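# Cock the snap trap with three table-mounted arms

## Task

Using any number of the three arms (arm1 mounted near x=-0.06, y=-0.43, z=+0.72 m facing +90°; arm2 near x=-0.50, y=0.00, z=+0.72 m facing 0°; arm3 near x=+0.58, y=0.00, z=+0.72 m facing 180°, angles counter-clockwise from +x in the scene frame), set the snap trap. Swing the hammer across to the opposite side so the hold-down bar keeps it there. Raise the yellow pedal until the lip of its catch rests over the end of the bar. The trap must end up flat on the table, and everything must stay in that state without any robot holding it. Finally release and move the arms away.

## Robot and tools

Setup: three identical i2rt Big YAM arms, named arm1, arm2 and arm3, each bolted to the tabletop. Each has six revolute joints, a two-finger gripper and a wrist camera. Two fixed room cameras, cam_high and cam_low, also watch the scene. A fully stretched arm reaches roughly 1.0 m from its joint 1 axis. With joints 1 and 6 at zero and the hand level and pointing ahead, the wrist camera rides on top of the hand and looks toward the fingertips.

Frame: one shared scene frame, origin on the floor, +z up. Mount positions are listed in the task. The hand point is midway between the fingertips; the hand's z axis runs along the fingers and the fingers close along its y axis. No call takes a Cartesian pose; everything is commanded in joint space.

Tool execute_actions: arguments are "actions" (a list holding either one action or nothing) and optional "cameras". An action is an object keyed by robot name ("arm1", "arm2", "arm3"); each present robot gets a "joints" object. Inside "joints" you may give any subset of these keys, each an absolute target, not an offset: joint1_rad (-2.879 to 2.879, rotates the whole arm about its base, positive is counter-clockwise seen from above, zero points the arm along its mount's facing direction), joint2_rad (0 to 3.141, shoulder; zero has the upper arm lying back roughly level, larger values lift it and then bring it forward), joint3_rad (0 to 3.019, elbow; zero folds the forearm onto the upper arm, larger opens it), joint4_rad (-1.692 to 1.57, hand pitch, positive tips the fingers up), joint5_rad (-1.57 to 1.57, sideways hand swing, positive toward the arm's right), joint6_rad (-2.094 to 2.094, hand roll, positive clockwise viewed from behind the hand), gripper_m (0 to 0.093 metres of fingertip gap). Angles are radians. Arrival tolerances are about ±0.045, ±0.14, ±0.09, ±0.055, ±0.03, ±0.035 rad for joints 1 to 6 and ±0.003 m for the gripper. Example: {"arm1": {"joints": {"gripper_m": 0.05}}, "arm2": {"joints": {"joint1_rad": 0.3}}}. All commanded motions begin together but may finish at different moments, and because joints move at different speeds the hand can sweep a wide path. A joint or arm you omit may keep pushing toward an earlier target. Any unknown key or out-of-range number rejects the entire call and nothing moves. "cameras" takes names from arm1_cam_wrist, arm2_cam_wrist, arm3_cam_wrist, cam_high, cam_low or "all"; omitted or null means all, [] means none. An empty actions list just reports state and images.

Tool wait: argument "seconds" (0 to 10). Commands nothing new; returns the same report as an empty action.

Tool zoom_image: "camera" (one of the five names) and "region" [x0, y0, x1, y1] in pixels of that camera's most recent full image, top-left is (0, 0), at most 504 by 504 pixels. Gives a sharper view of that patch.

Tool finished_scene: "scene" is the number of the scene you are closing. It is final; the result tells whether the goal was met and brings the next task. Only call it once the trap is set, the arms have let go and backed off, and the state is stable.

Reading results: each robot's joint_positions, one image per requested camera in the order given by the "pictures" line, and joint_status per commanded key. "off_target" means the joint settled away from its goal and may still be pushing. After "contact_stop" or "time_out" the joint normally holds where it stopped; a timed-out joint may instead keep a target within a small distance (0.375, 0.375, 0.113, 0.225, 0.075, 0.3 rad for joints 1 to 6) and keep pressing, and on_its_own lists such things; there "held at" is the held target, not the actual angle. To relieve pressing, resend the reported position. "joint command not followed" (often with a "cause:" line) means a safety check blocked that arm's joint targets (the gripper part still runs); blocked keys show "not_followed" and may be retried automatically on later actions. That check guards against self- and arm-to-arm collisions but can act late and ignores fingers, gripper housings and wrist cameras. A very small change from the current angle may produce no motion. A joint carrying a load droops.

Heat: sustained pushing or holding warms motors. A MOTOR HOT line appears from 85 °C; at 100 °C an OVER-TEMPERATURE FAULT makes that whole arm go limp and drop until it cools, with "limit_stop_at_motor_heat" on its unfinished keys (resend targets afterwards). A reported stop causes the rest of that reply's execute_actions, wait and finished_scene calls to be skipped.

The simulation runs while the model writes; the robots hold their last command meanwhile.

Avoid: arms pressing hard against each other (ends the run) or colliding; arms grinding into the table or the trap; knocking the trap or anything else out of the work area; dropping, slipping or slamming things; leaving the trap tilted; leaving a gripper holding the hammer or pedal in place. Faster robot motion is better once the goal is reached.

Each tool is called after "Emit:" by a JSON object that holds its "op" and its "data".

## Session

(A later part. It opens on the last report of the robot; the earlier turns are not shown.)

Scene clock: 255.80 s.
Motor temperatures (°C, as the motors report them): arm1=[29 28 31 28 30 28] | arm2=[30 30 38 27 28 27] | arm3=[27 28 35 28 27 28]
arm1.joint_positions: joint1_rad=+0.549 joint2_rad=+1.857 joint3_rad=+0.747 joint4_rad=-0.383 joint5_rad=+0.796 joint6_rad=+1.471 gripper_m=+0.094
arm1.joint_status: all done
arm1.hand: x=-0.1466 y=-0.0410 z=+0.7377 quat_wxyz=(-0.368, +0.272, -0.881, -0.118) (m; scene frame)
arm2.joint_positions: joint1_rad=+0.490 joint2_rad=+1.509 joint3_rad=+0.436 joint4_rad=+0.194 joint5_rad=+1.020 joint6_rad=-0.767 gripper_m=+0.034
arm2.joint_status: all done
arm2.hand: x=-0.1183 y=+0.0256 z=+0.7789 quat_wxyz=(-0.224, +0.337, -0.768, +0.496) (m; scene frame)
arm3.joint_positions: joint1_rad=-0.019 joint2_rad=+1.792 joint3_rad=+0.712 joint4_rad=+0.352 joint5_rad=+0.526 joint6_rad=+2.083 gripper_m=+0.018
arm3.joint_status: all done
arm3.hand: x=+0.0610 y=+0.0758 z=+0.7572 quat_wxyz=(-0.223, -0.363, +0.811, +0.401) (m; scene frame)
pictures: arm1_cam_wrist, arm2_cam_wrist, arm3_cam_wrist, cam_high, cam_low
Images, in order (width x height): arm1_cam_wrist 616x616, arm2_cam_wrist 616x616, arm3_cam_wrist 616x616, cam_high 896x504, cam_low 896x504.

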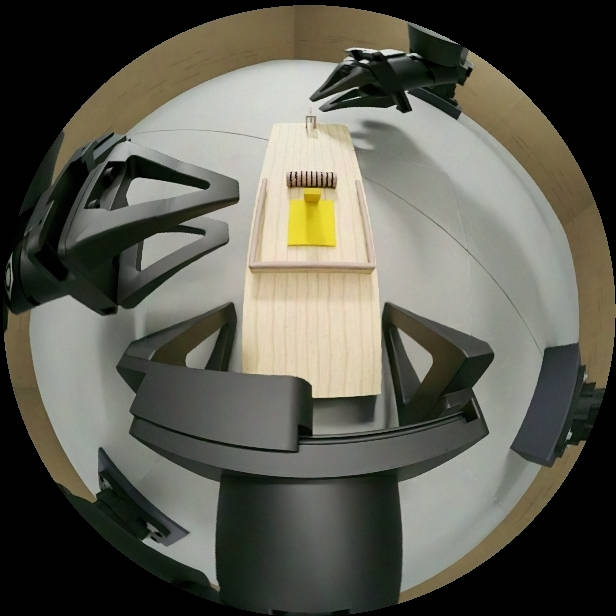

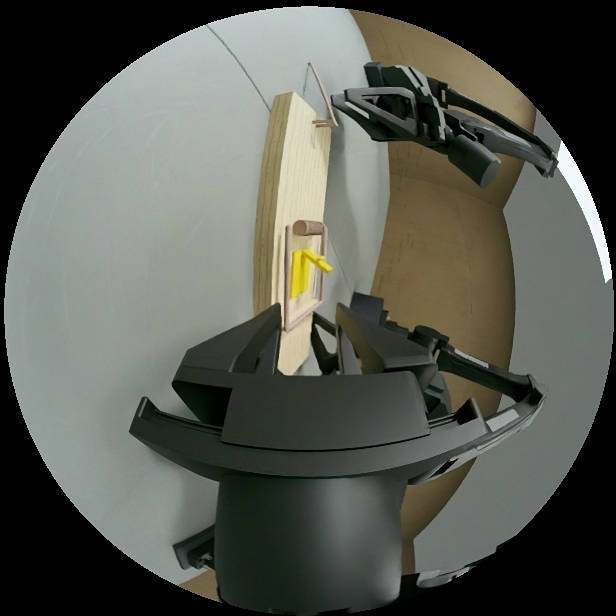

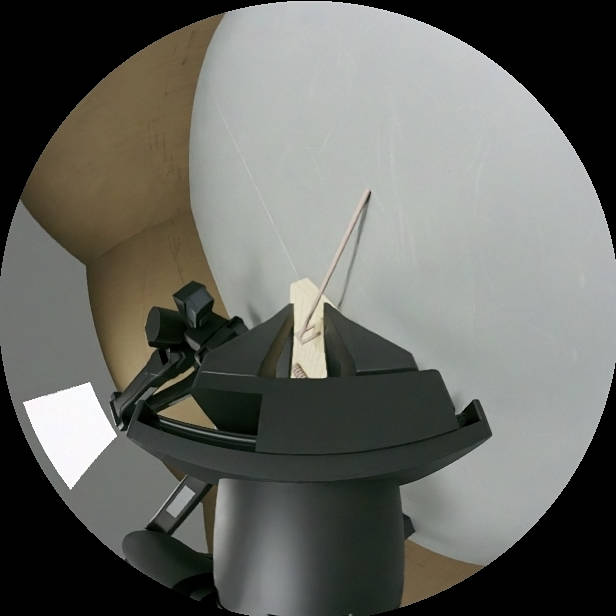

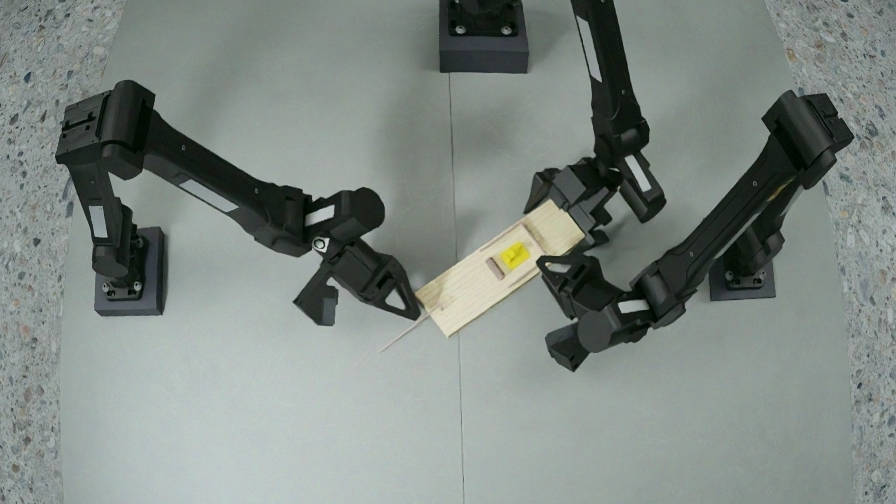

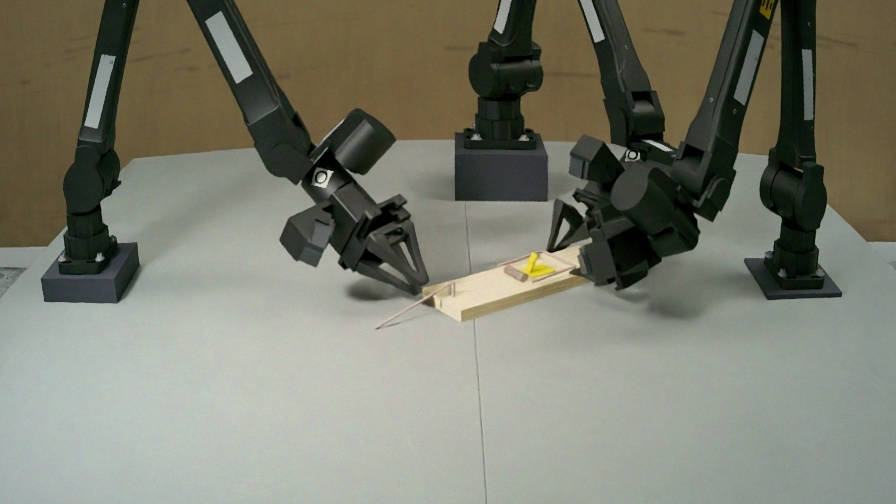

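Emit:
{"op": "execute_actions", "data": {"actions": [{"arm1":{"joints":{"joint2_rad":1.888,"gripper_m":0.06}},"arm2":{"joints":{"joint1_rad":0.467,"joint2_rad":1.540,"joint3_rad":0.4225}}}]}}

Scene clock: 294.83 s.
Motor temperatures (°C, as the motors report them): arm1=[29 28 31 28 30 28] | arm2=[30 30 37 27 28 27] | arm3=[27 28 35 28 27 28]
arm1.joint_positions: joint1_rad=+0.549 joint2_rad=+1.858 joint3_rad=+0.747 joint4_rad=-0.382 joint5_rad=+0.796 joint6_rad=+1.471 gripper_m=+0.079
arm1.joint_status: gripper_m off_target (ended at +0.079, target +0.060); the others done
arm1.hand: x=-0.1466 y=-0.0410 z=+0.7373 quat_wxyz=(-0.368, +0.272, -0.881, -0.118) (m; scene frame)
arm2.joint_positions: joint1_rad=+0.478 joint2_rad=+1.514 joint3_rad=+0.425 joint4_rad=+0.194 joint5_rad=+1.020 joint6_rad=-0.767 gripper_m=+0.034
arm2.joint_status: all done
arm2.hand: x=-0.1232 y=+0.0186 z=+0.7739 quat_wxyz=(-0.214, +0.337, -0.770, +0.497) (m; scene frame)
arm3.joint_positions: joint1_rad=-0.019 joint2_rad=+1.792 joint3_rad=+0.712 joint4_rad=+0.352 joint5_rad=+0.526 joint6_rad=+2.083 gripper_m=+0.018
arm3.joint_status: not commanded
arm3.hand: x=+0.0610 y=+0.0758 z=+0.7572 quat_wxyz=(-0.223, -0.363, +0.811, +0.401) (m; scene frame)
pictures: arm1_cam_wrist, arm2_cam_wrist, arm3_cam_wrist, cam_high, cam_low
Images, in order (width x height): arm1_cam_wrist 616x616, arm2_cam_wrist 616x616, arm3_cam_wrist 616x616, cam_high 896x504, cam_low 896x504.

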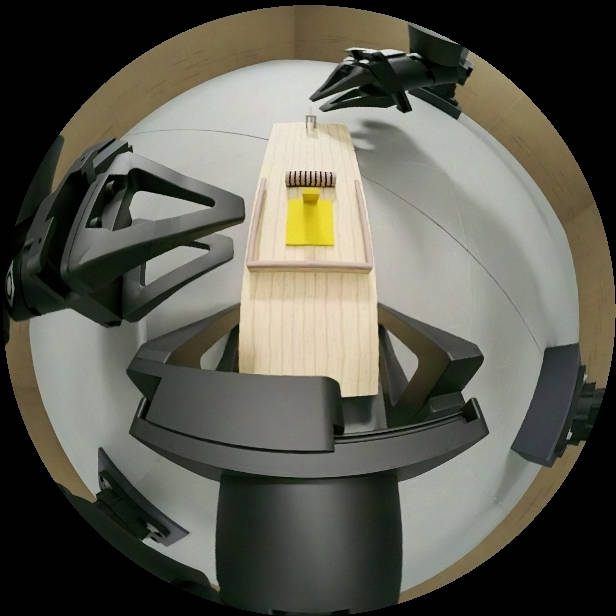

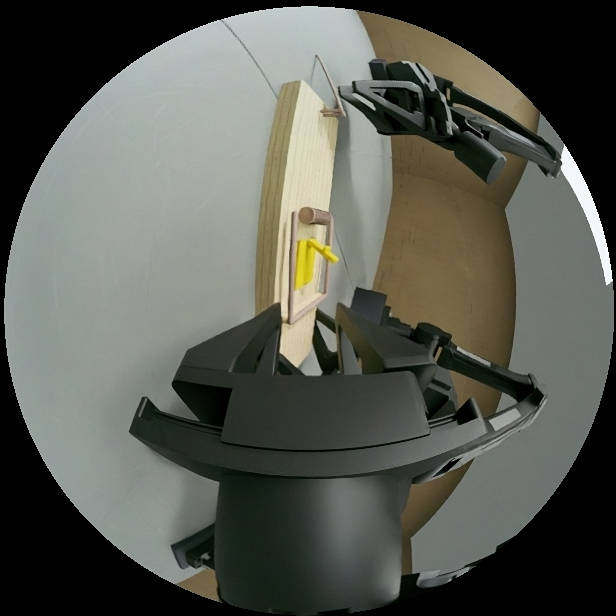

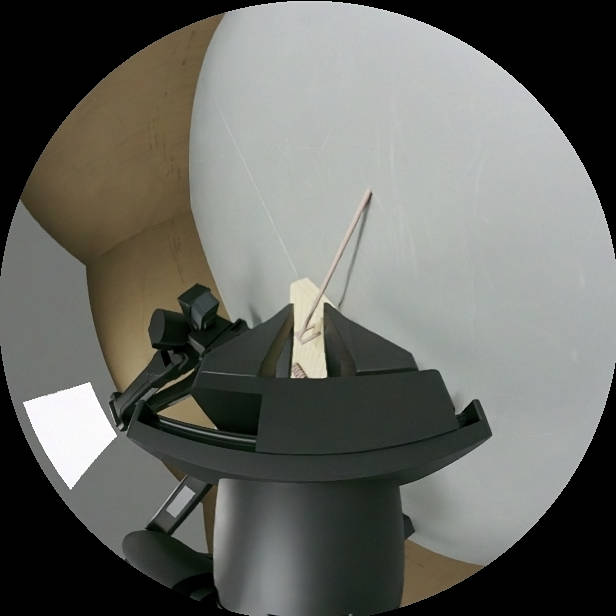

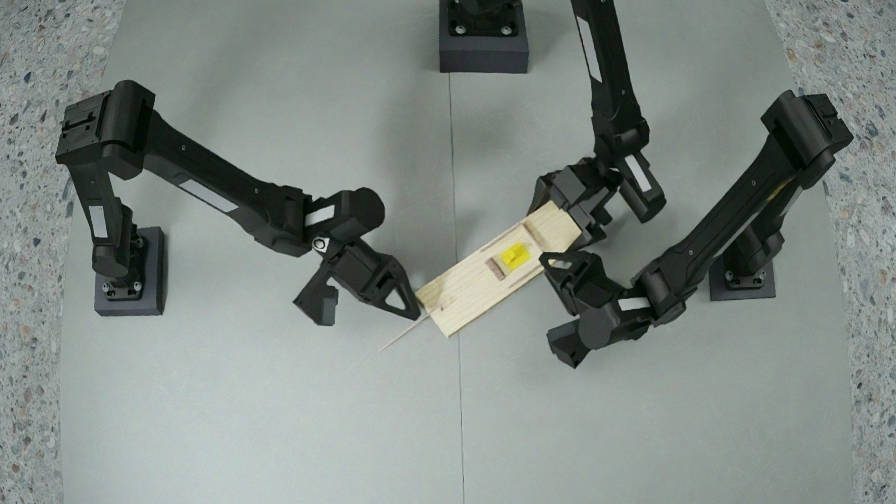

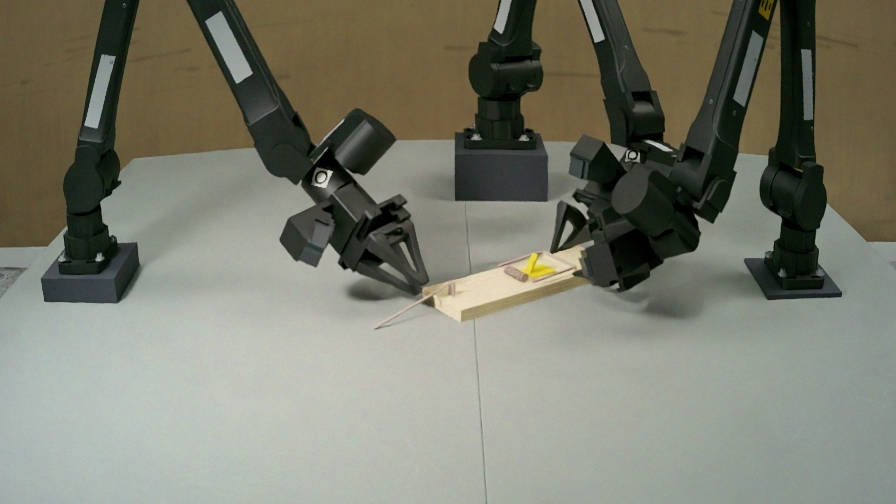

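Emit:
{"op": "zoom_image", "data": {"camera": "arm1_cam_wrist", "region": [170, 150, 430, 400]}}

Emit:
{"op": "zoom_image", "data": {"camera": "arm2_cam_wrist", "region": [240, 240, 340, 360]}}

Emit:
{"op": "zoom_image", "data": {"camera": "arm3_cam_wrist", "region": [250, 230, 390, 380]}}

Region (170, 150, 430, 400) of arm1_cam_wrist's 616x616 image, scaled by 1.938, with more detail than that image has; it fills the top 485 rows of this view, and the rest is white.

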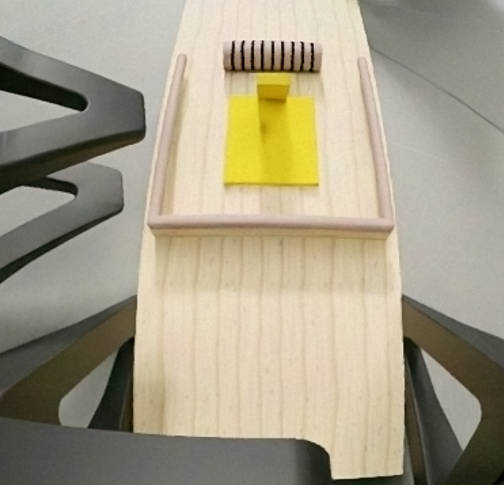

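Region (240, 240, 340, 360) of arm2_cam_wrist's 616x616 image, scaled by 4.200, with more detail than that image has.

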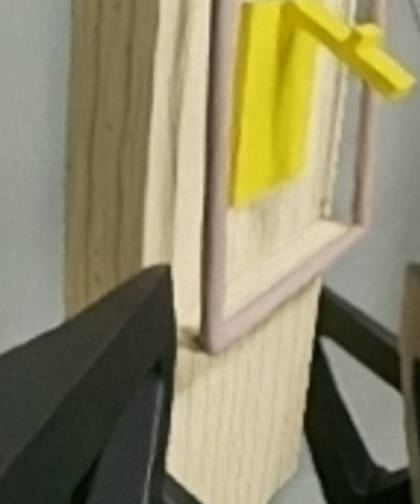

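Region (250, 230, 390, 380) of arm3_cam_wrist's 616x616 image, scaled by 3.360, with more detail than that image has; it fills the left 470 columns of this view, and the rest is white.

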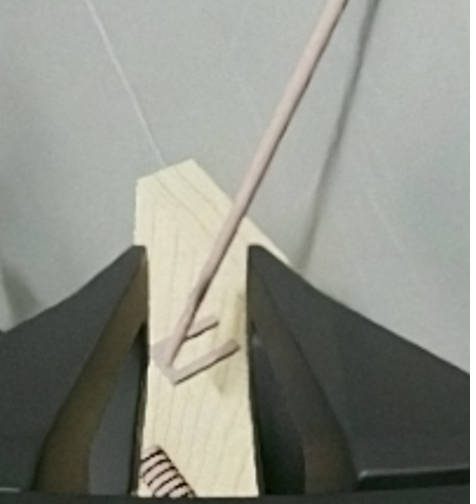

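Emit:
{"op": "execute_actions", "data": {"actions": [{"arm1":{"joints":{"joint2_rad":1.928,"joint3_rad":0.72,"joint5_rad":0.774}},"arm2":{"joints":{"joint2_rad":1.578,"joint3_rad":0.4775}},"arm3":{"joints":{"joint2_rad":1.829}}}], "cameras": ["arm1_cam_wrist","arm2_cam_wrist","arm3_cam_wrist","cam_low"]}}

Emit:
{"op": "zoom_image", "data": {"camera": "arm2_cam_wrist", "region": [240, 240, 340, 360]}}

Emit:
{"op": "zoom_image", "data": {"camera": "arm3_cam_wrist", "region": [250, 230, 390, 380]}}

Emit:
{"op": "zoom_image", "data": {"camera": "arm1_cam_wrist", "region": [170, 90, 430, 340]}}

Scene clock: 340.20 s.
Motor temperatures (°C, as the motors report them): arm1=[29 28 31 28 30 28] | arm2=[30 30 36 27 28 27] | arm3=[27 29 35 28 27 28]
arm1.joint_positions: joint1_rad=+0.549 joint2_rad=+1.860 joint3_rad=+0.747 joint4_rad=-0.382 joint5_rad=+0.796 joint6_rad=+1.471 gripper_m=+0.079
arm1.joint_status: all done
arm1.hand: x=-0.1462 y=-0.0417 z=+0.7365 quat_wxyz=(-0.369, +0.273, -0.881, -0.117) (m; scene frame)
arm2.joint_positions: joint1_rad=+0.478 joint2_rad=+1.558 joint3_rad=+0.454 joint4_rad=+0.194 joint5_rad=+1.020 joint6_rad=-0.767 gripper_m=+0.034
arm2.joint_status: all done
arm2.hand: x=-0.1142 y=+0.0230 z=+0.7675 quat_wxyz=(-0.208, +0.341, -0.770, +0.497) (m; scene frame)
arm3.joint_positions: joint1_rad=-0.019 joint2_rad=+1.812 joint3_rad=+0.712 joint4_rad=+0.352 joint5_rad=+0.526 joint6_rad=+2.083 gripper_m=+0.018
arm3.joint_status: all done
arm3.hand: x=+0.0638 y=+0.0759 z=+0.7470 quat_wxyz=(-0.215, -0.367, +0.813, +0.397) (m; scene frame)
pictures: arm1_cam_wrist, arm2_cam_wrist, arm3_cam_wrist, cam_low
Images, in order (width x height): arm1_cam_wrist 616x616, arm2_cam_wrist 616x616, arm3_cam_wrist 616x616, cam_low 896x504.

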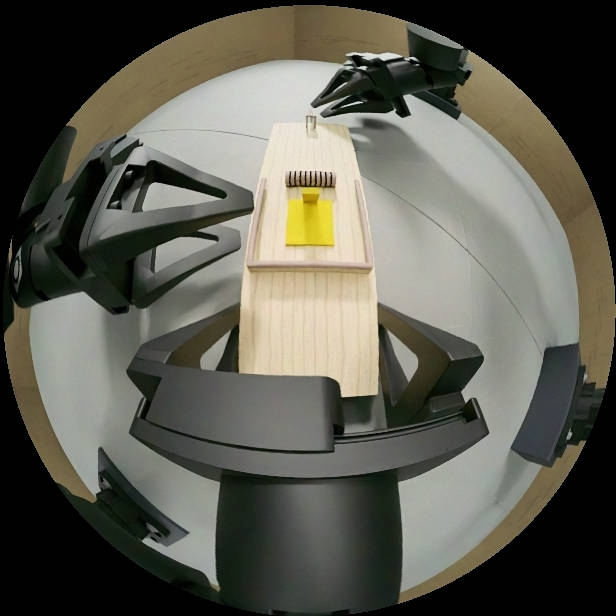

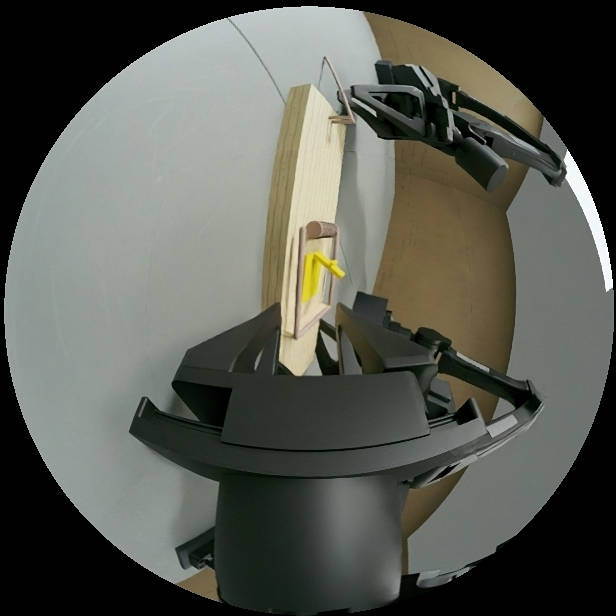

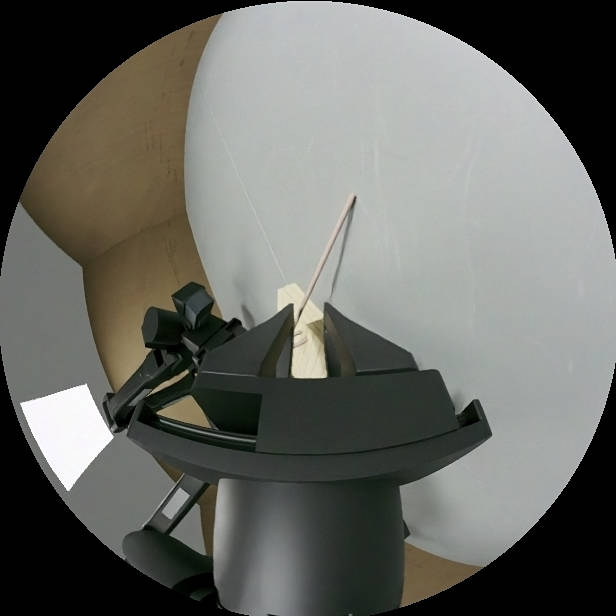

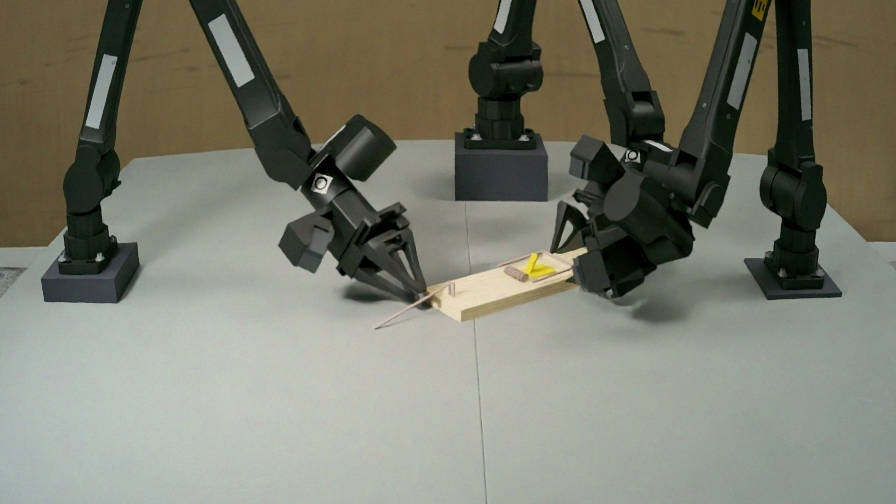

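Region (240, 240, 340, 360) of arm2_cam_wrist's 616x616 image, scaled by 4.200, with more detail than that image has.

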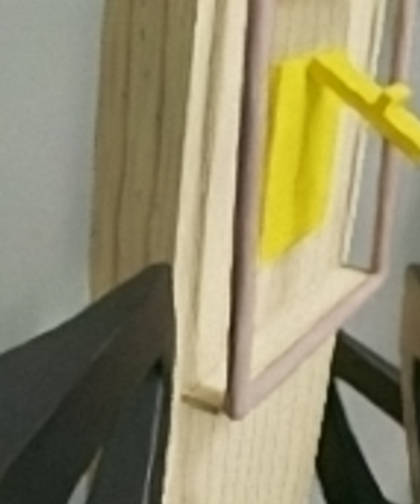

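Region (250, 230, 390, 380) of arm3_cam_wrist's 616x616 image, scaled by 3.360, with more detail than that image has; it fills the left 470 columns of this view, and the rest is white.

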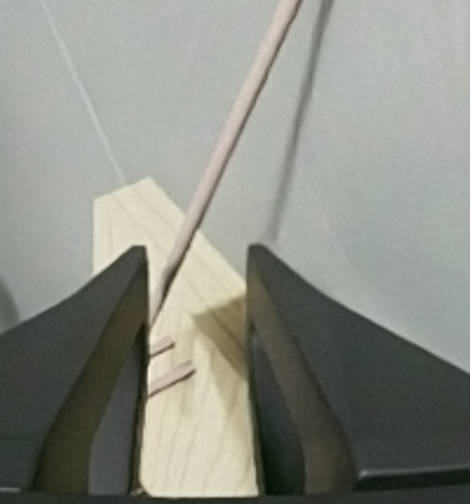

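Region (170, 90, 430, 340) of arm1_cam_wrist's 616x616 image, scaled by 1.938, with more detail than that image has; it fills the top 485 rows of this view, and the rest is white.

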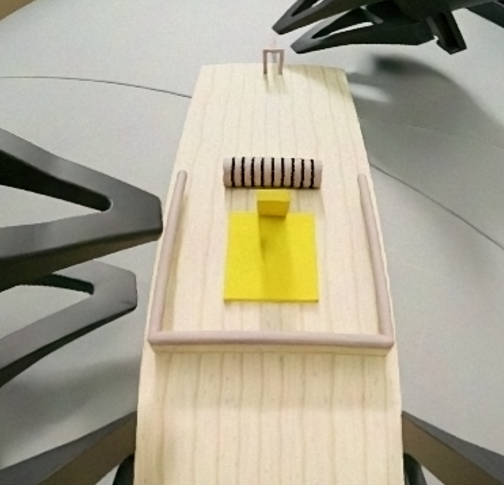

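Emit:
{"op": "execute_actions", "data": {"actions": [{"arm2":{"joints":{"joint1_rad":0.406,"joint3_rad":0.4925}},"arm3":{"joints":{"joint1_rad":-0.062,"joint2_rad":1.853,"joint3_rad":0.772,"gripper_m":0.022}}}], "cameras": ["arm1_cam_wrist","arm2_cam_wrist","arm3_cam_wrist","cam_low"]}}

Emit:
{"op": "zoom_image", "data": {"camera": "arm2_cam_wrist", "region": [240, 240, 340, 360]}}

Emit:
{"op": "zoom_image", "data": {"camera": "arm3_cam_wrist", "region": [250, 230, 390, 380]}}

Emit:
{"op": "zoom_image", "data": {"camera": "arm1_cam_wrist", "region": [170, 90, 430, 340]}}

Emit:
{"op": "zoom_image", "data": {"camera": "cam_low", "region": [360, 240, 500, 340]}}

Scene clock: 366.57 s.
Motor temperatures (°C, as the motors report them): arm1=[29 28 30 28 29 28] | arm2=[30 30 37 27 28 27] | arm3=[27 29 35 28 27 28]
arm1.joint_positions: joint1_rad=+0.549 joint2_rad=+1.860 joint3_rad=+0.744 joint4_rad=-0.381 joint5_rad=+0.800 joint6_rad=+1.474 gripper_m=+0.079
arm1.joint_status: not commanded
arm1.hand: x=-0.1450 y=-0.0428 z=+0.7365 quat_wxyz=(-0.371, +0.272, -0.881, -0.116) (m; scene frame)
arm2.joint_positions: joint1_rad=+0.422 joint2_rad=+1.560 joint3_rad=+0.466 joint4_rad=+0.194 joint5_rad=+1.013 joint6_rad=-0.767 gripper_m=+0.034
arm2.joint_status: all done
arm2.hand: x=-0.1084 y=+0.0042 z=+0.7689 quat_wxyz=(-0.199, +0.319, -0.780, +0.500) (m; scene frame)
arm3.joint_positions: joint1_rad=-0.051 joint2_rad=+1.837 joint3_rad=+0.744 joint4_rad=+0.352 joint5_rad=+0.526 joint6_rad=+2.083 gripper_m=+0.022
arm3.joint_status: all done
arm3.hand: x=+0.0543 y=+0.0925 z=+0.7454 quat_wxyz=(-0.211, -0.352, +0.818, +0.402) (m; scene frame)
pictures: arm1_cam_wrist, arm2_cam_wrist, arm3_cam_wrist, cam_low
Images, in order (width x height): arm1_cam_wrist 616x616, arm2_cam_wrist 616x616, arm3_cam_wrist 616x616, cam_low 896x504.

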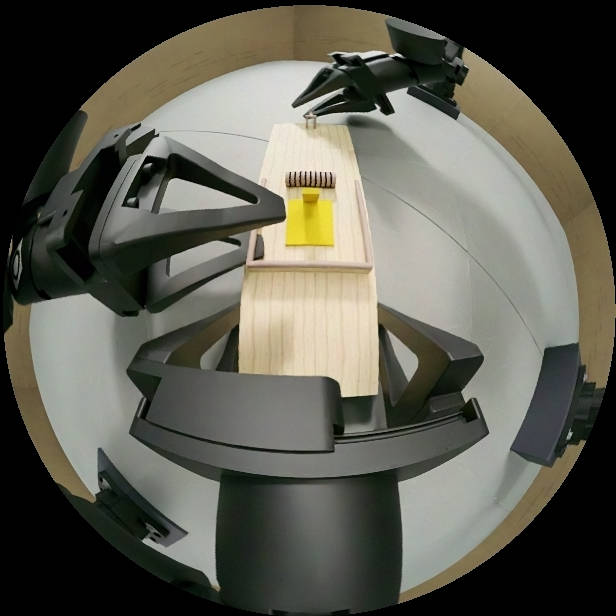

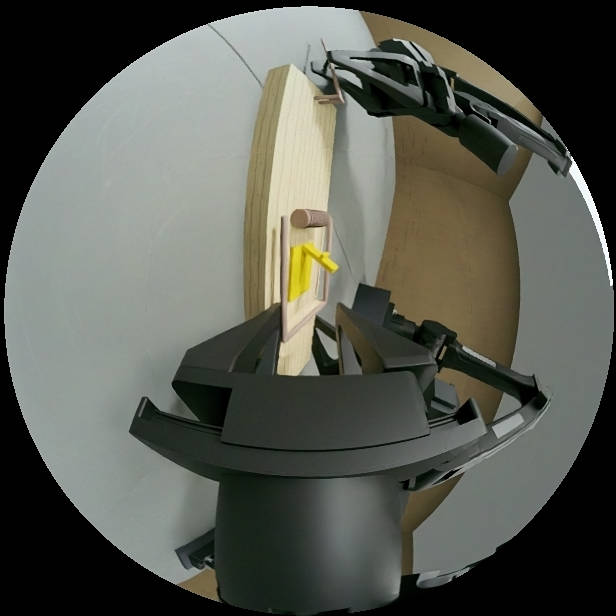

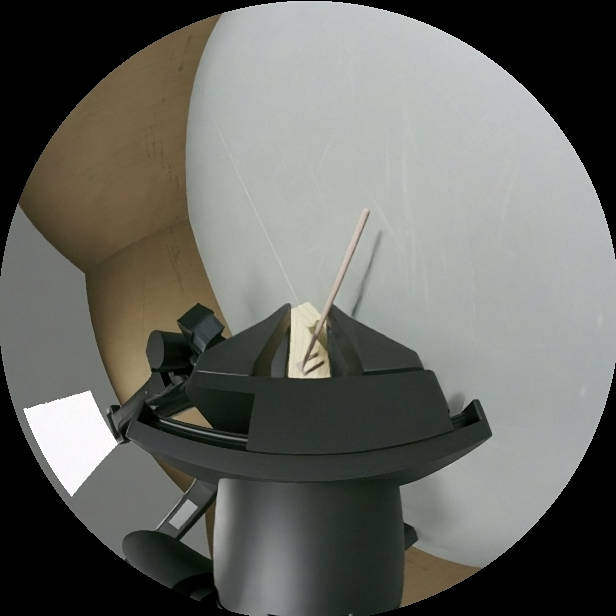

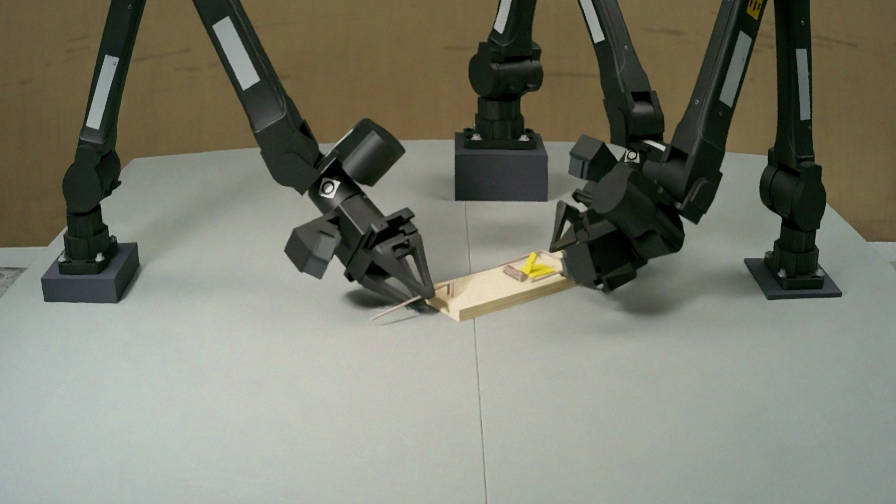

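Region (240, 240, 340, 360) of arm2_cam_wrist's 616x616 image, scaled by 4.200, with more detail than that image has.

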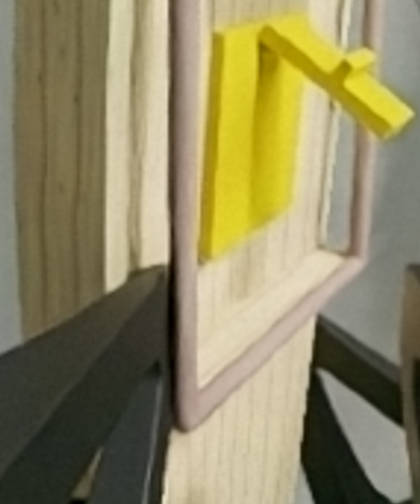

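Region (250, 230, 390, 380) of arm3_cam_wrist's 616x616 image, scaled by 3.360, with more detail than that image has; it fills the left 470 columns of this view, and the rest is white.

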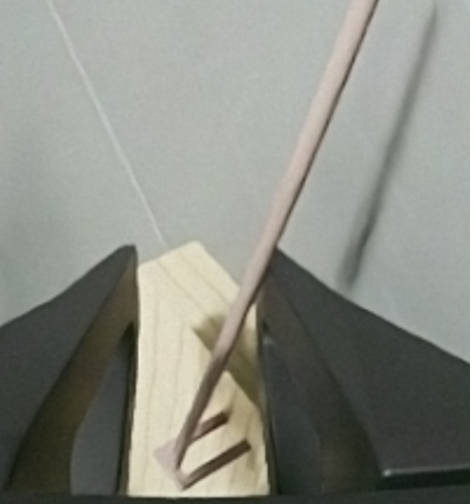

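Region (170, 90, 430, 340) of arm1_cam_wrist's 616x616 image, scaled by 1.938, with more detail than that image has; it fills the top 485 rows of this view, and the rest is white.

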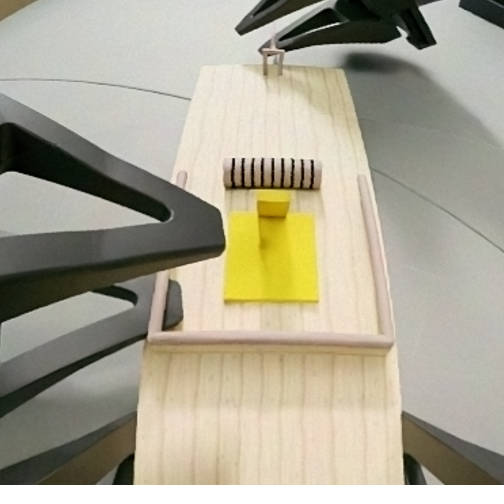

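Region (360, 240, 500, 340) of cam_low's 896x504 image, scaled by 3.600, with more detail than that image has; it fills the top 360 rows of this view, and the rest is white.

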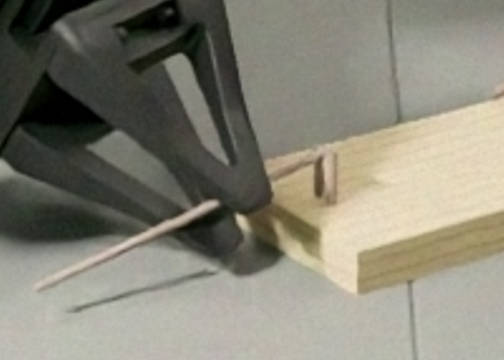

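Emit:
{"op": "execute_actions", "data": {"actions": [{"arm2":{"joints":{"joint2_rad":1.393,"joint3_rad":0.545}},"arm3":{"joints":{"joint2_rad":1.773,"joint6_rad":1.87,"gripper_m":0.016}}}], "cameras": ["arm1_cam_wrist","arm2_cam_wrist","arm3_cam_wrist","cam_low"]}}

Emit:
{"op": "zoom_image", "data": {"camera": "cam_low", "region": [350, 180, 620, 340]}}

Emit:
{"op": "zoom_image", "data": {"camera": "arm1_cam_wrist", "region": [170, 60, 430, 310]}}

Scene clock: 434.13 s.
Motor temperatures (°C, as the motors report them): arm1=[29 28 29 28 30 28] | arm2=[30 30 38 27 29 27] | arm3=[27 29 36 28 27 28]
arm1.joint_positions: joint1_rad=+0.536 joint2_rad=+1.860 joint3_rad=+0.739 joint4_rad=-0.381 joint5_rad=+0.816 joint6_rad=+1.499 gripper_m=+0.079
arm1.joint_status: not commanded
arm1.hand: x=-0.1372 y=-0.0429 z=+0.7376 quat_wxyz=(-0.378, +0.255, -0.882, -0.118) (m; scene frame)
arm2.joint_positions: joint1_rad=+0.419 joint2_rad=+1.445 joint3_rad=+0.471 joint4_rad=+0.180 joint5_rad=+1.003 joint6_rad=-0.775 gripper_m=+0.034
arm2.joint_status: all done
arm2.hand: x=-0.0995 y=+0.0072 z=+0.8080 quat_wxyz=(-0.242, +0.294, -0.780, +0.497) (m; scene frame)
arm3.joint_positions: joint1_rad=-0.051 joint2_rad=+1.795 joint3_rad=+0.744 joint4_rad=+0.352 joint5_rad=+0.526 joint6_rad=+1.878 gripper_m=+0.016
arm3.joint_status: all done
arm3.hand: x=+0.0487 y=+0.0926 z=+0.7667 quat_wxyz=(-0.185, -0.425, +0.774, +0.431) (m; scene frame)
pictures: arm1_cam_wrist, arm2_cam_wrist, arm3_cam_wrist, cam_low
Images, in order (width x height): arm1_cam_wrist 616x616, arm2_cam_wrist 616x616, arm3_cam_wrist 616x616, cam_low 896x504.

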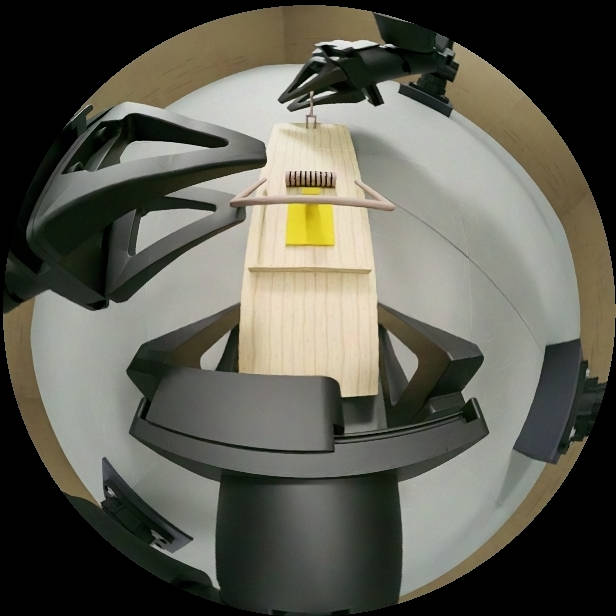

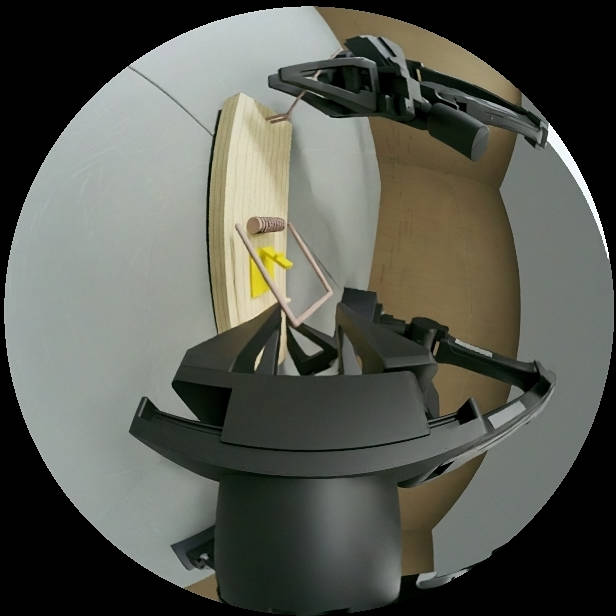

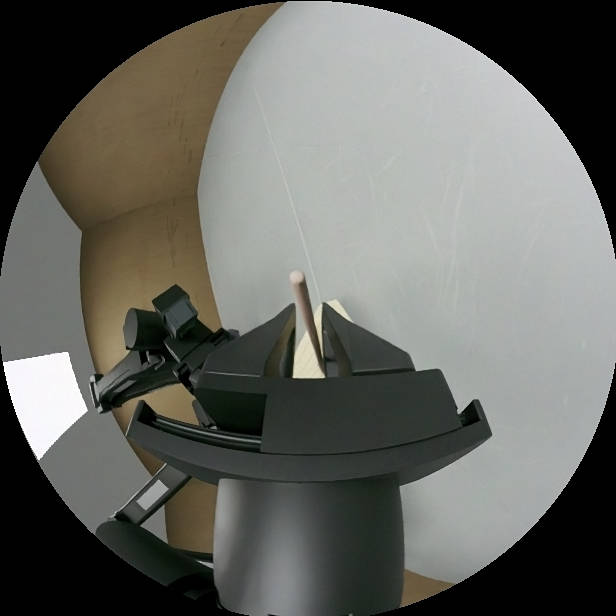

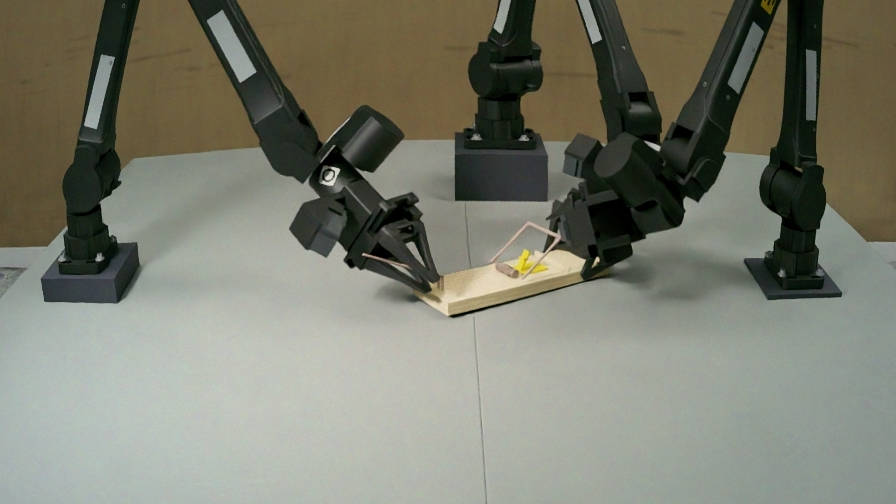

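Region (350, 180, 620, 340) of cam_low's 896x504 image, scaled by 1.867, with more detail than that image has; it fills the top 299 rows of this view, and the rest is white.

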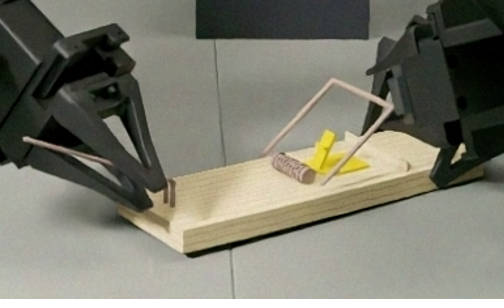

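Region (170, 60, 430, 310) of arm1_cam_wrist's 616x616 image, scaled by 1.938, with more detail than that image has; it fills the top 485 rows of this view, and the rest is white.

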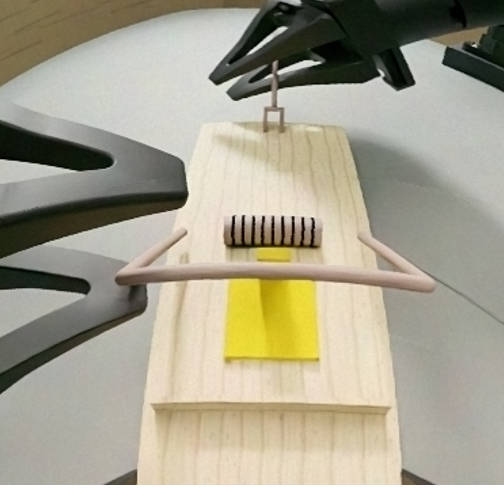

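Emit:
{"op": "execute_actions", "data": {"actions": []}}

Scene clock: 460.73 s.
Motor temperatures (°C, as the motors report them): arm1=[29 28 29 28 31 28] | arm2=[30 30 41 27 30 27] | arm3=[27 30 36 28 27 28]
arm1.joint_positions: joint1_rad=+0.536 joint2_rad=+1.860 joint3_rad=+0.739 joint4_rad=-0.381 joint5_rad=+0.816 joint6_rad=+1.499 gripper_m=+0.079
arm1.joint_status: not commanded
arm1.hand: x=-0.1372 y=-0.0429 z=+0.7376 quat_wxyz=(-0.378, +0.255, -0.882, -0.118) (m; scene frame)
arm2.joint_positions: joint1_rad=+0.419 joint2_rad=+1.445 joint3_rad=+0.471 joint4_rad=+0.180 joint5_rad=+1.003 joint6_rad=-0.775 gripper_m=+0.034
arm2.joint_status: all done
arm2.hand: x=-0.0995 y=+0.0072 z=+0.8080 quat_wxyz=(-0.242, +0.294, -0.780, +0.497) (m; scene frame)
arm3.joint_positions: joint1_rad=-0.051 joint2_rad=+1.795 joint3_rad=+0.744 joint4_rad=+0.352 joint5_rad=+0.526 joint6_rad=+1.878 gripper_m=+0.016
arm3.joint_status: all done
arm3.hand: x=+0.0487 y=+0.0926 z=+0.7667 quat_wxyz=(-0.185, -0.425, +0.774, +0.431) (m; scene frame)
pictures: arm1_cam_wrist, arm2_cam_wrist, arm3_cam_wrist, cam_high, cam_low
Images, in order (width x height): arm1_cam_wrist 616x616, arm2_cam_wrist 616x616, arm3_cam_wrist 616x616, cam_high 896x504, cam_low 896x504.

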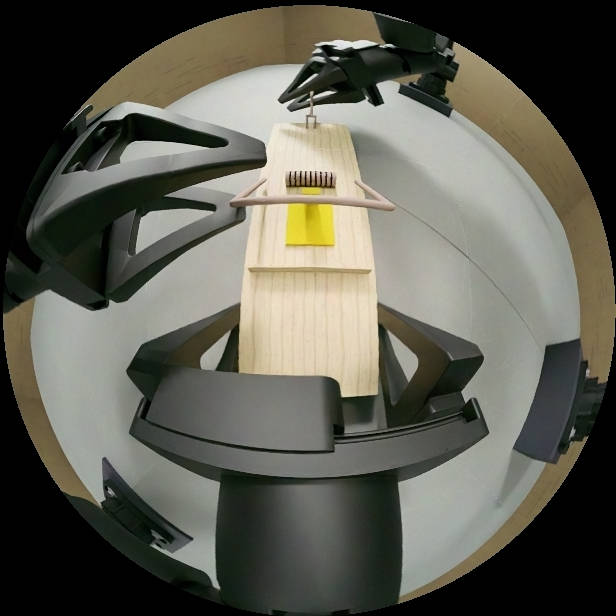

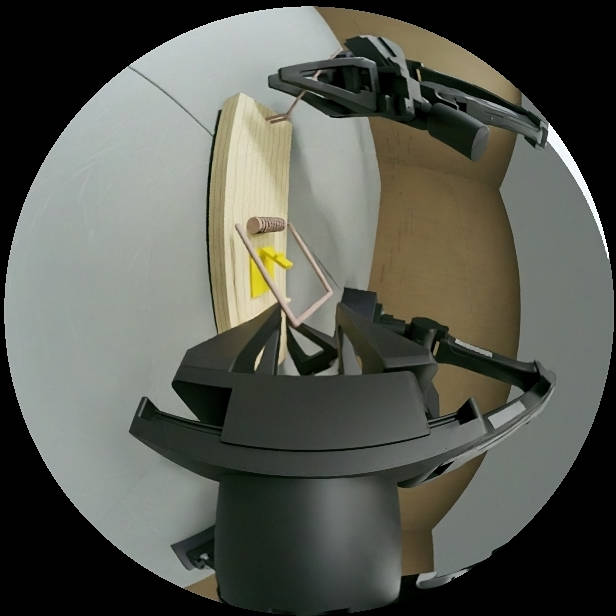

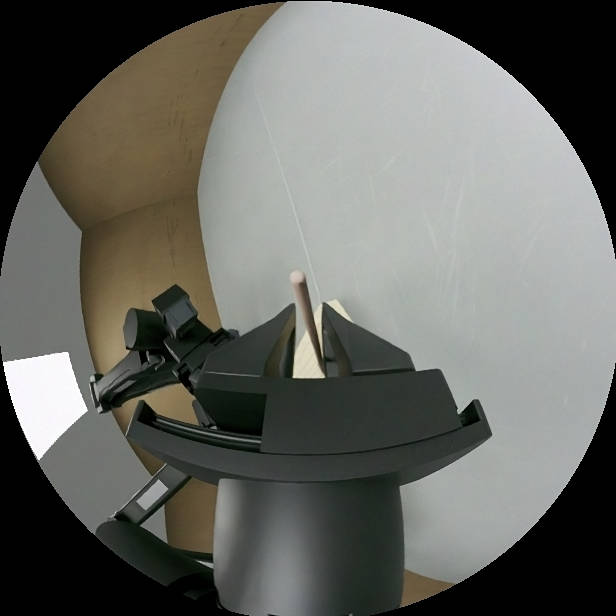

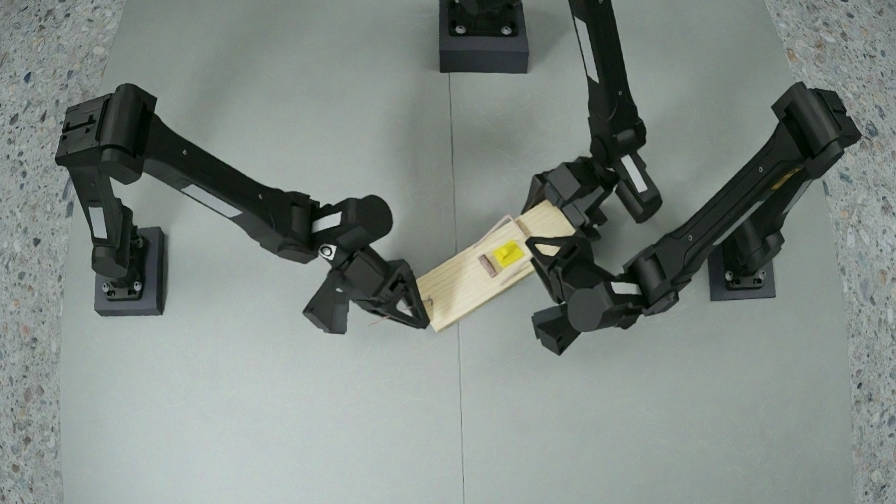

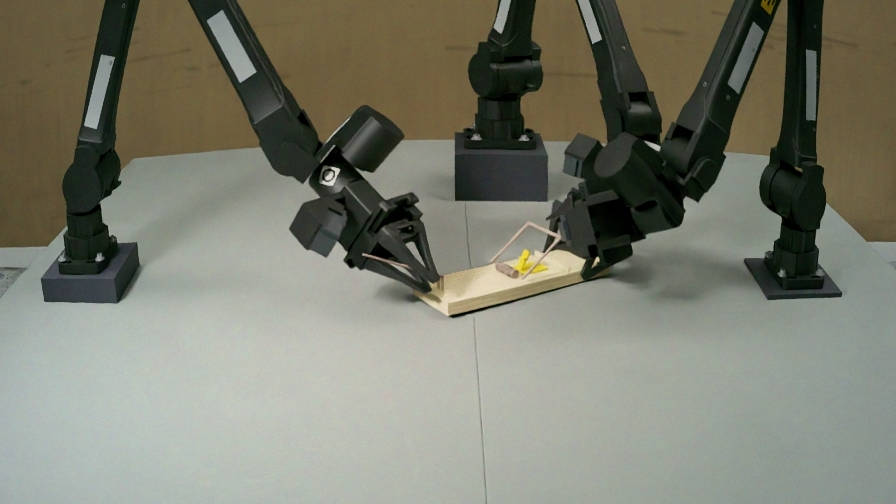

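Emit:
{"op": "zoom_image", "data": {"camera": "cam_low", "region": [340, 170, 680, 340]}}

Emit:
{"op": "zoom_image", "data": {"camera": "cam_high", "region": [340, 170, 640, 370]}}

Emit:
{"op": "zoom_image", "data": {"camera": "arm2_cam_wrist", "region": [200, 180, 400, 380]}}

Region (340, 170, 680, 340) of cam_low's 896x504 image, scaled by 1.482, with more detail than that image has.

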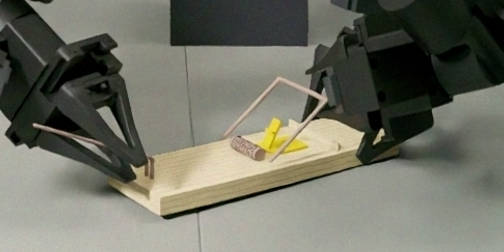

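Region (340, 170, 640, 370) of cam_high's 896x504 image, scaled by 1.680, with more detail than that image has.

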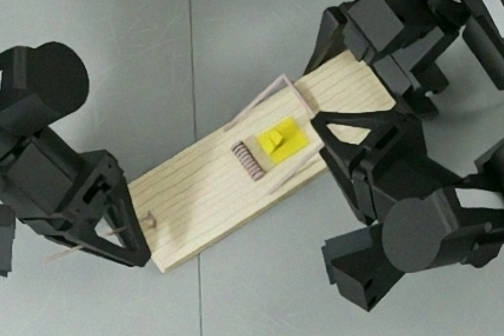

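Region (200, 180, 400, 380) of arm2_cam_wrist's 616x616 image, scaled by 2.520, with more detail than that image has.

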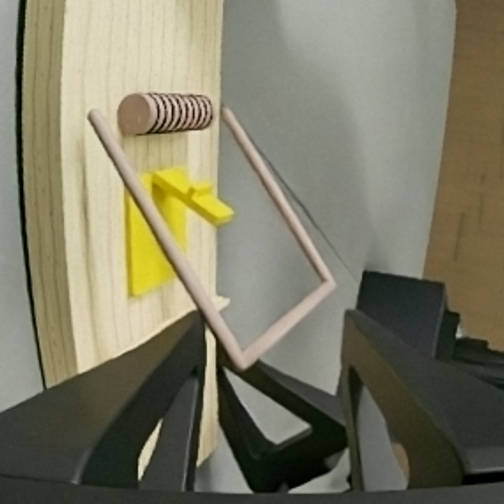

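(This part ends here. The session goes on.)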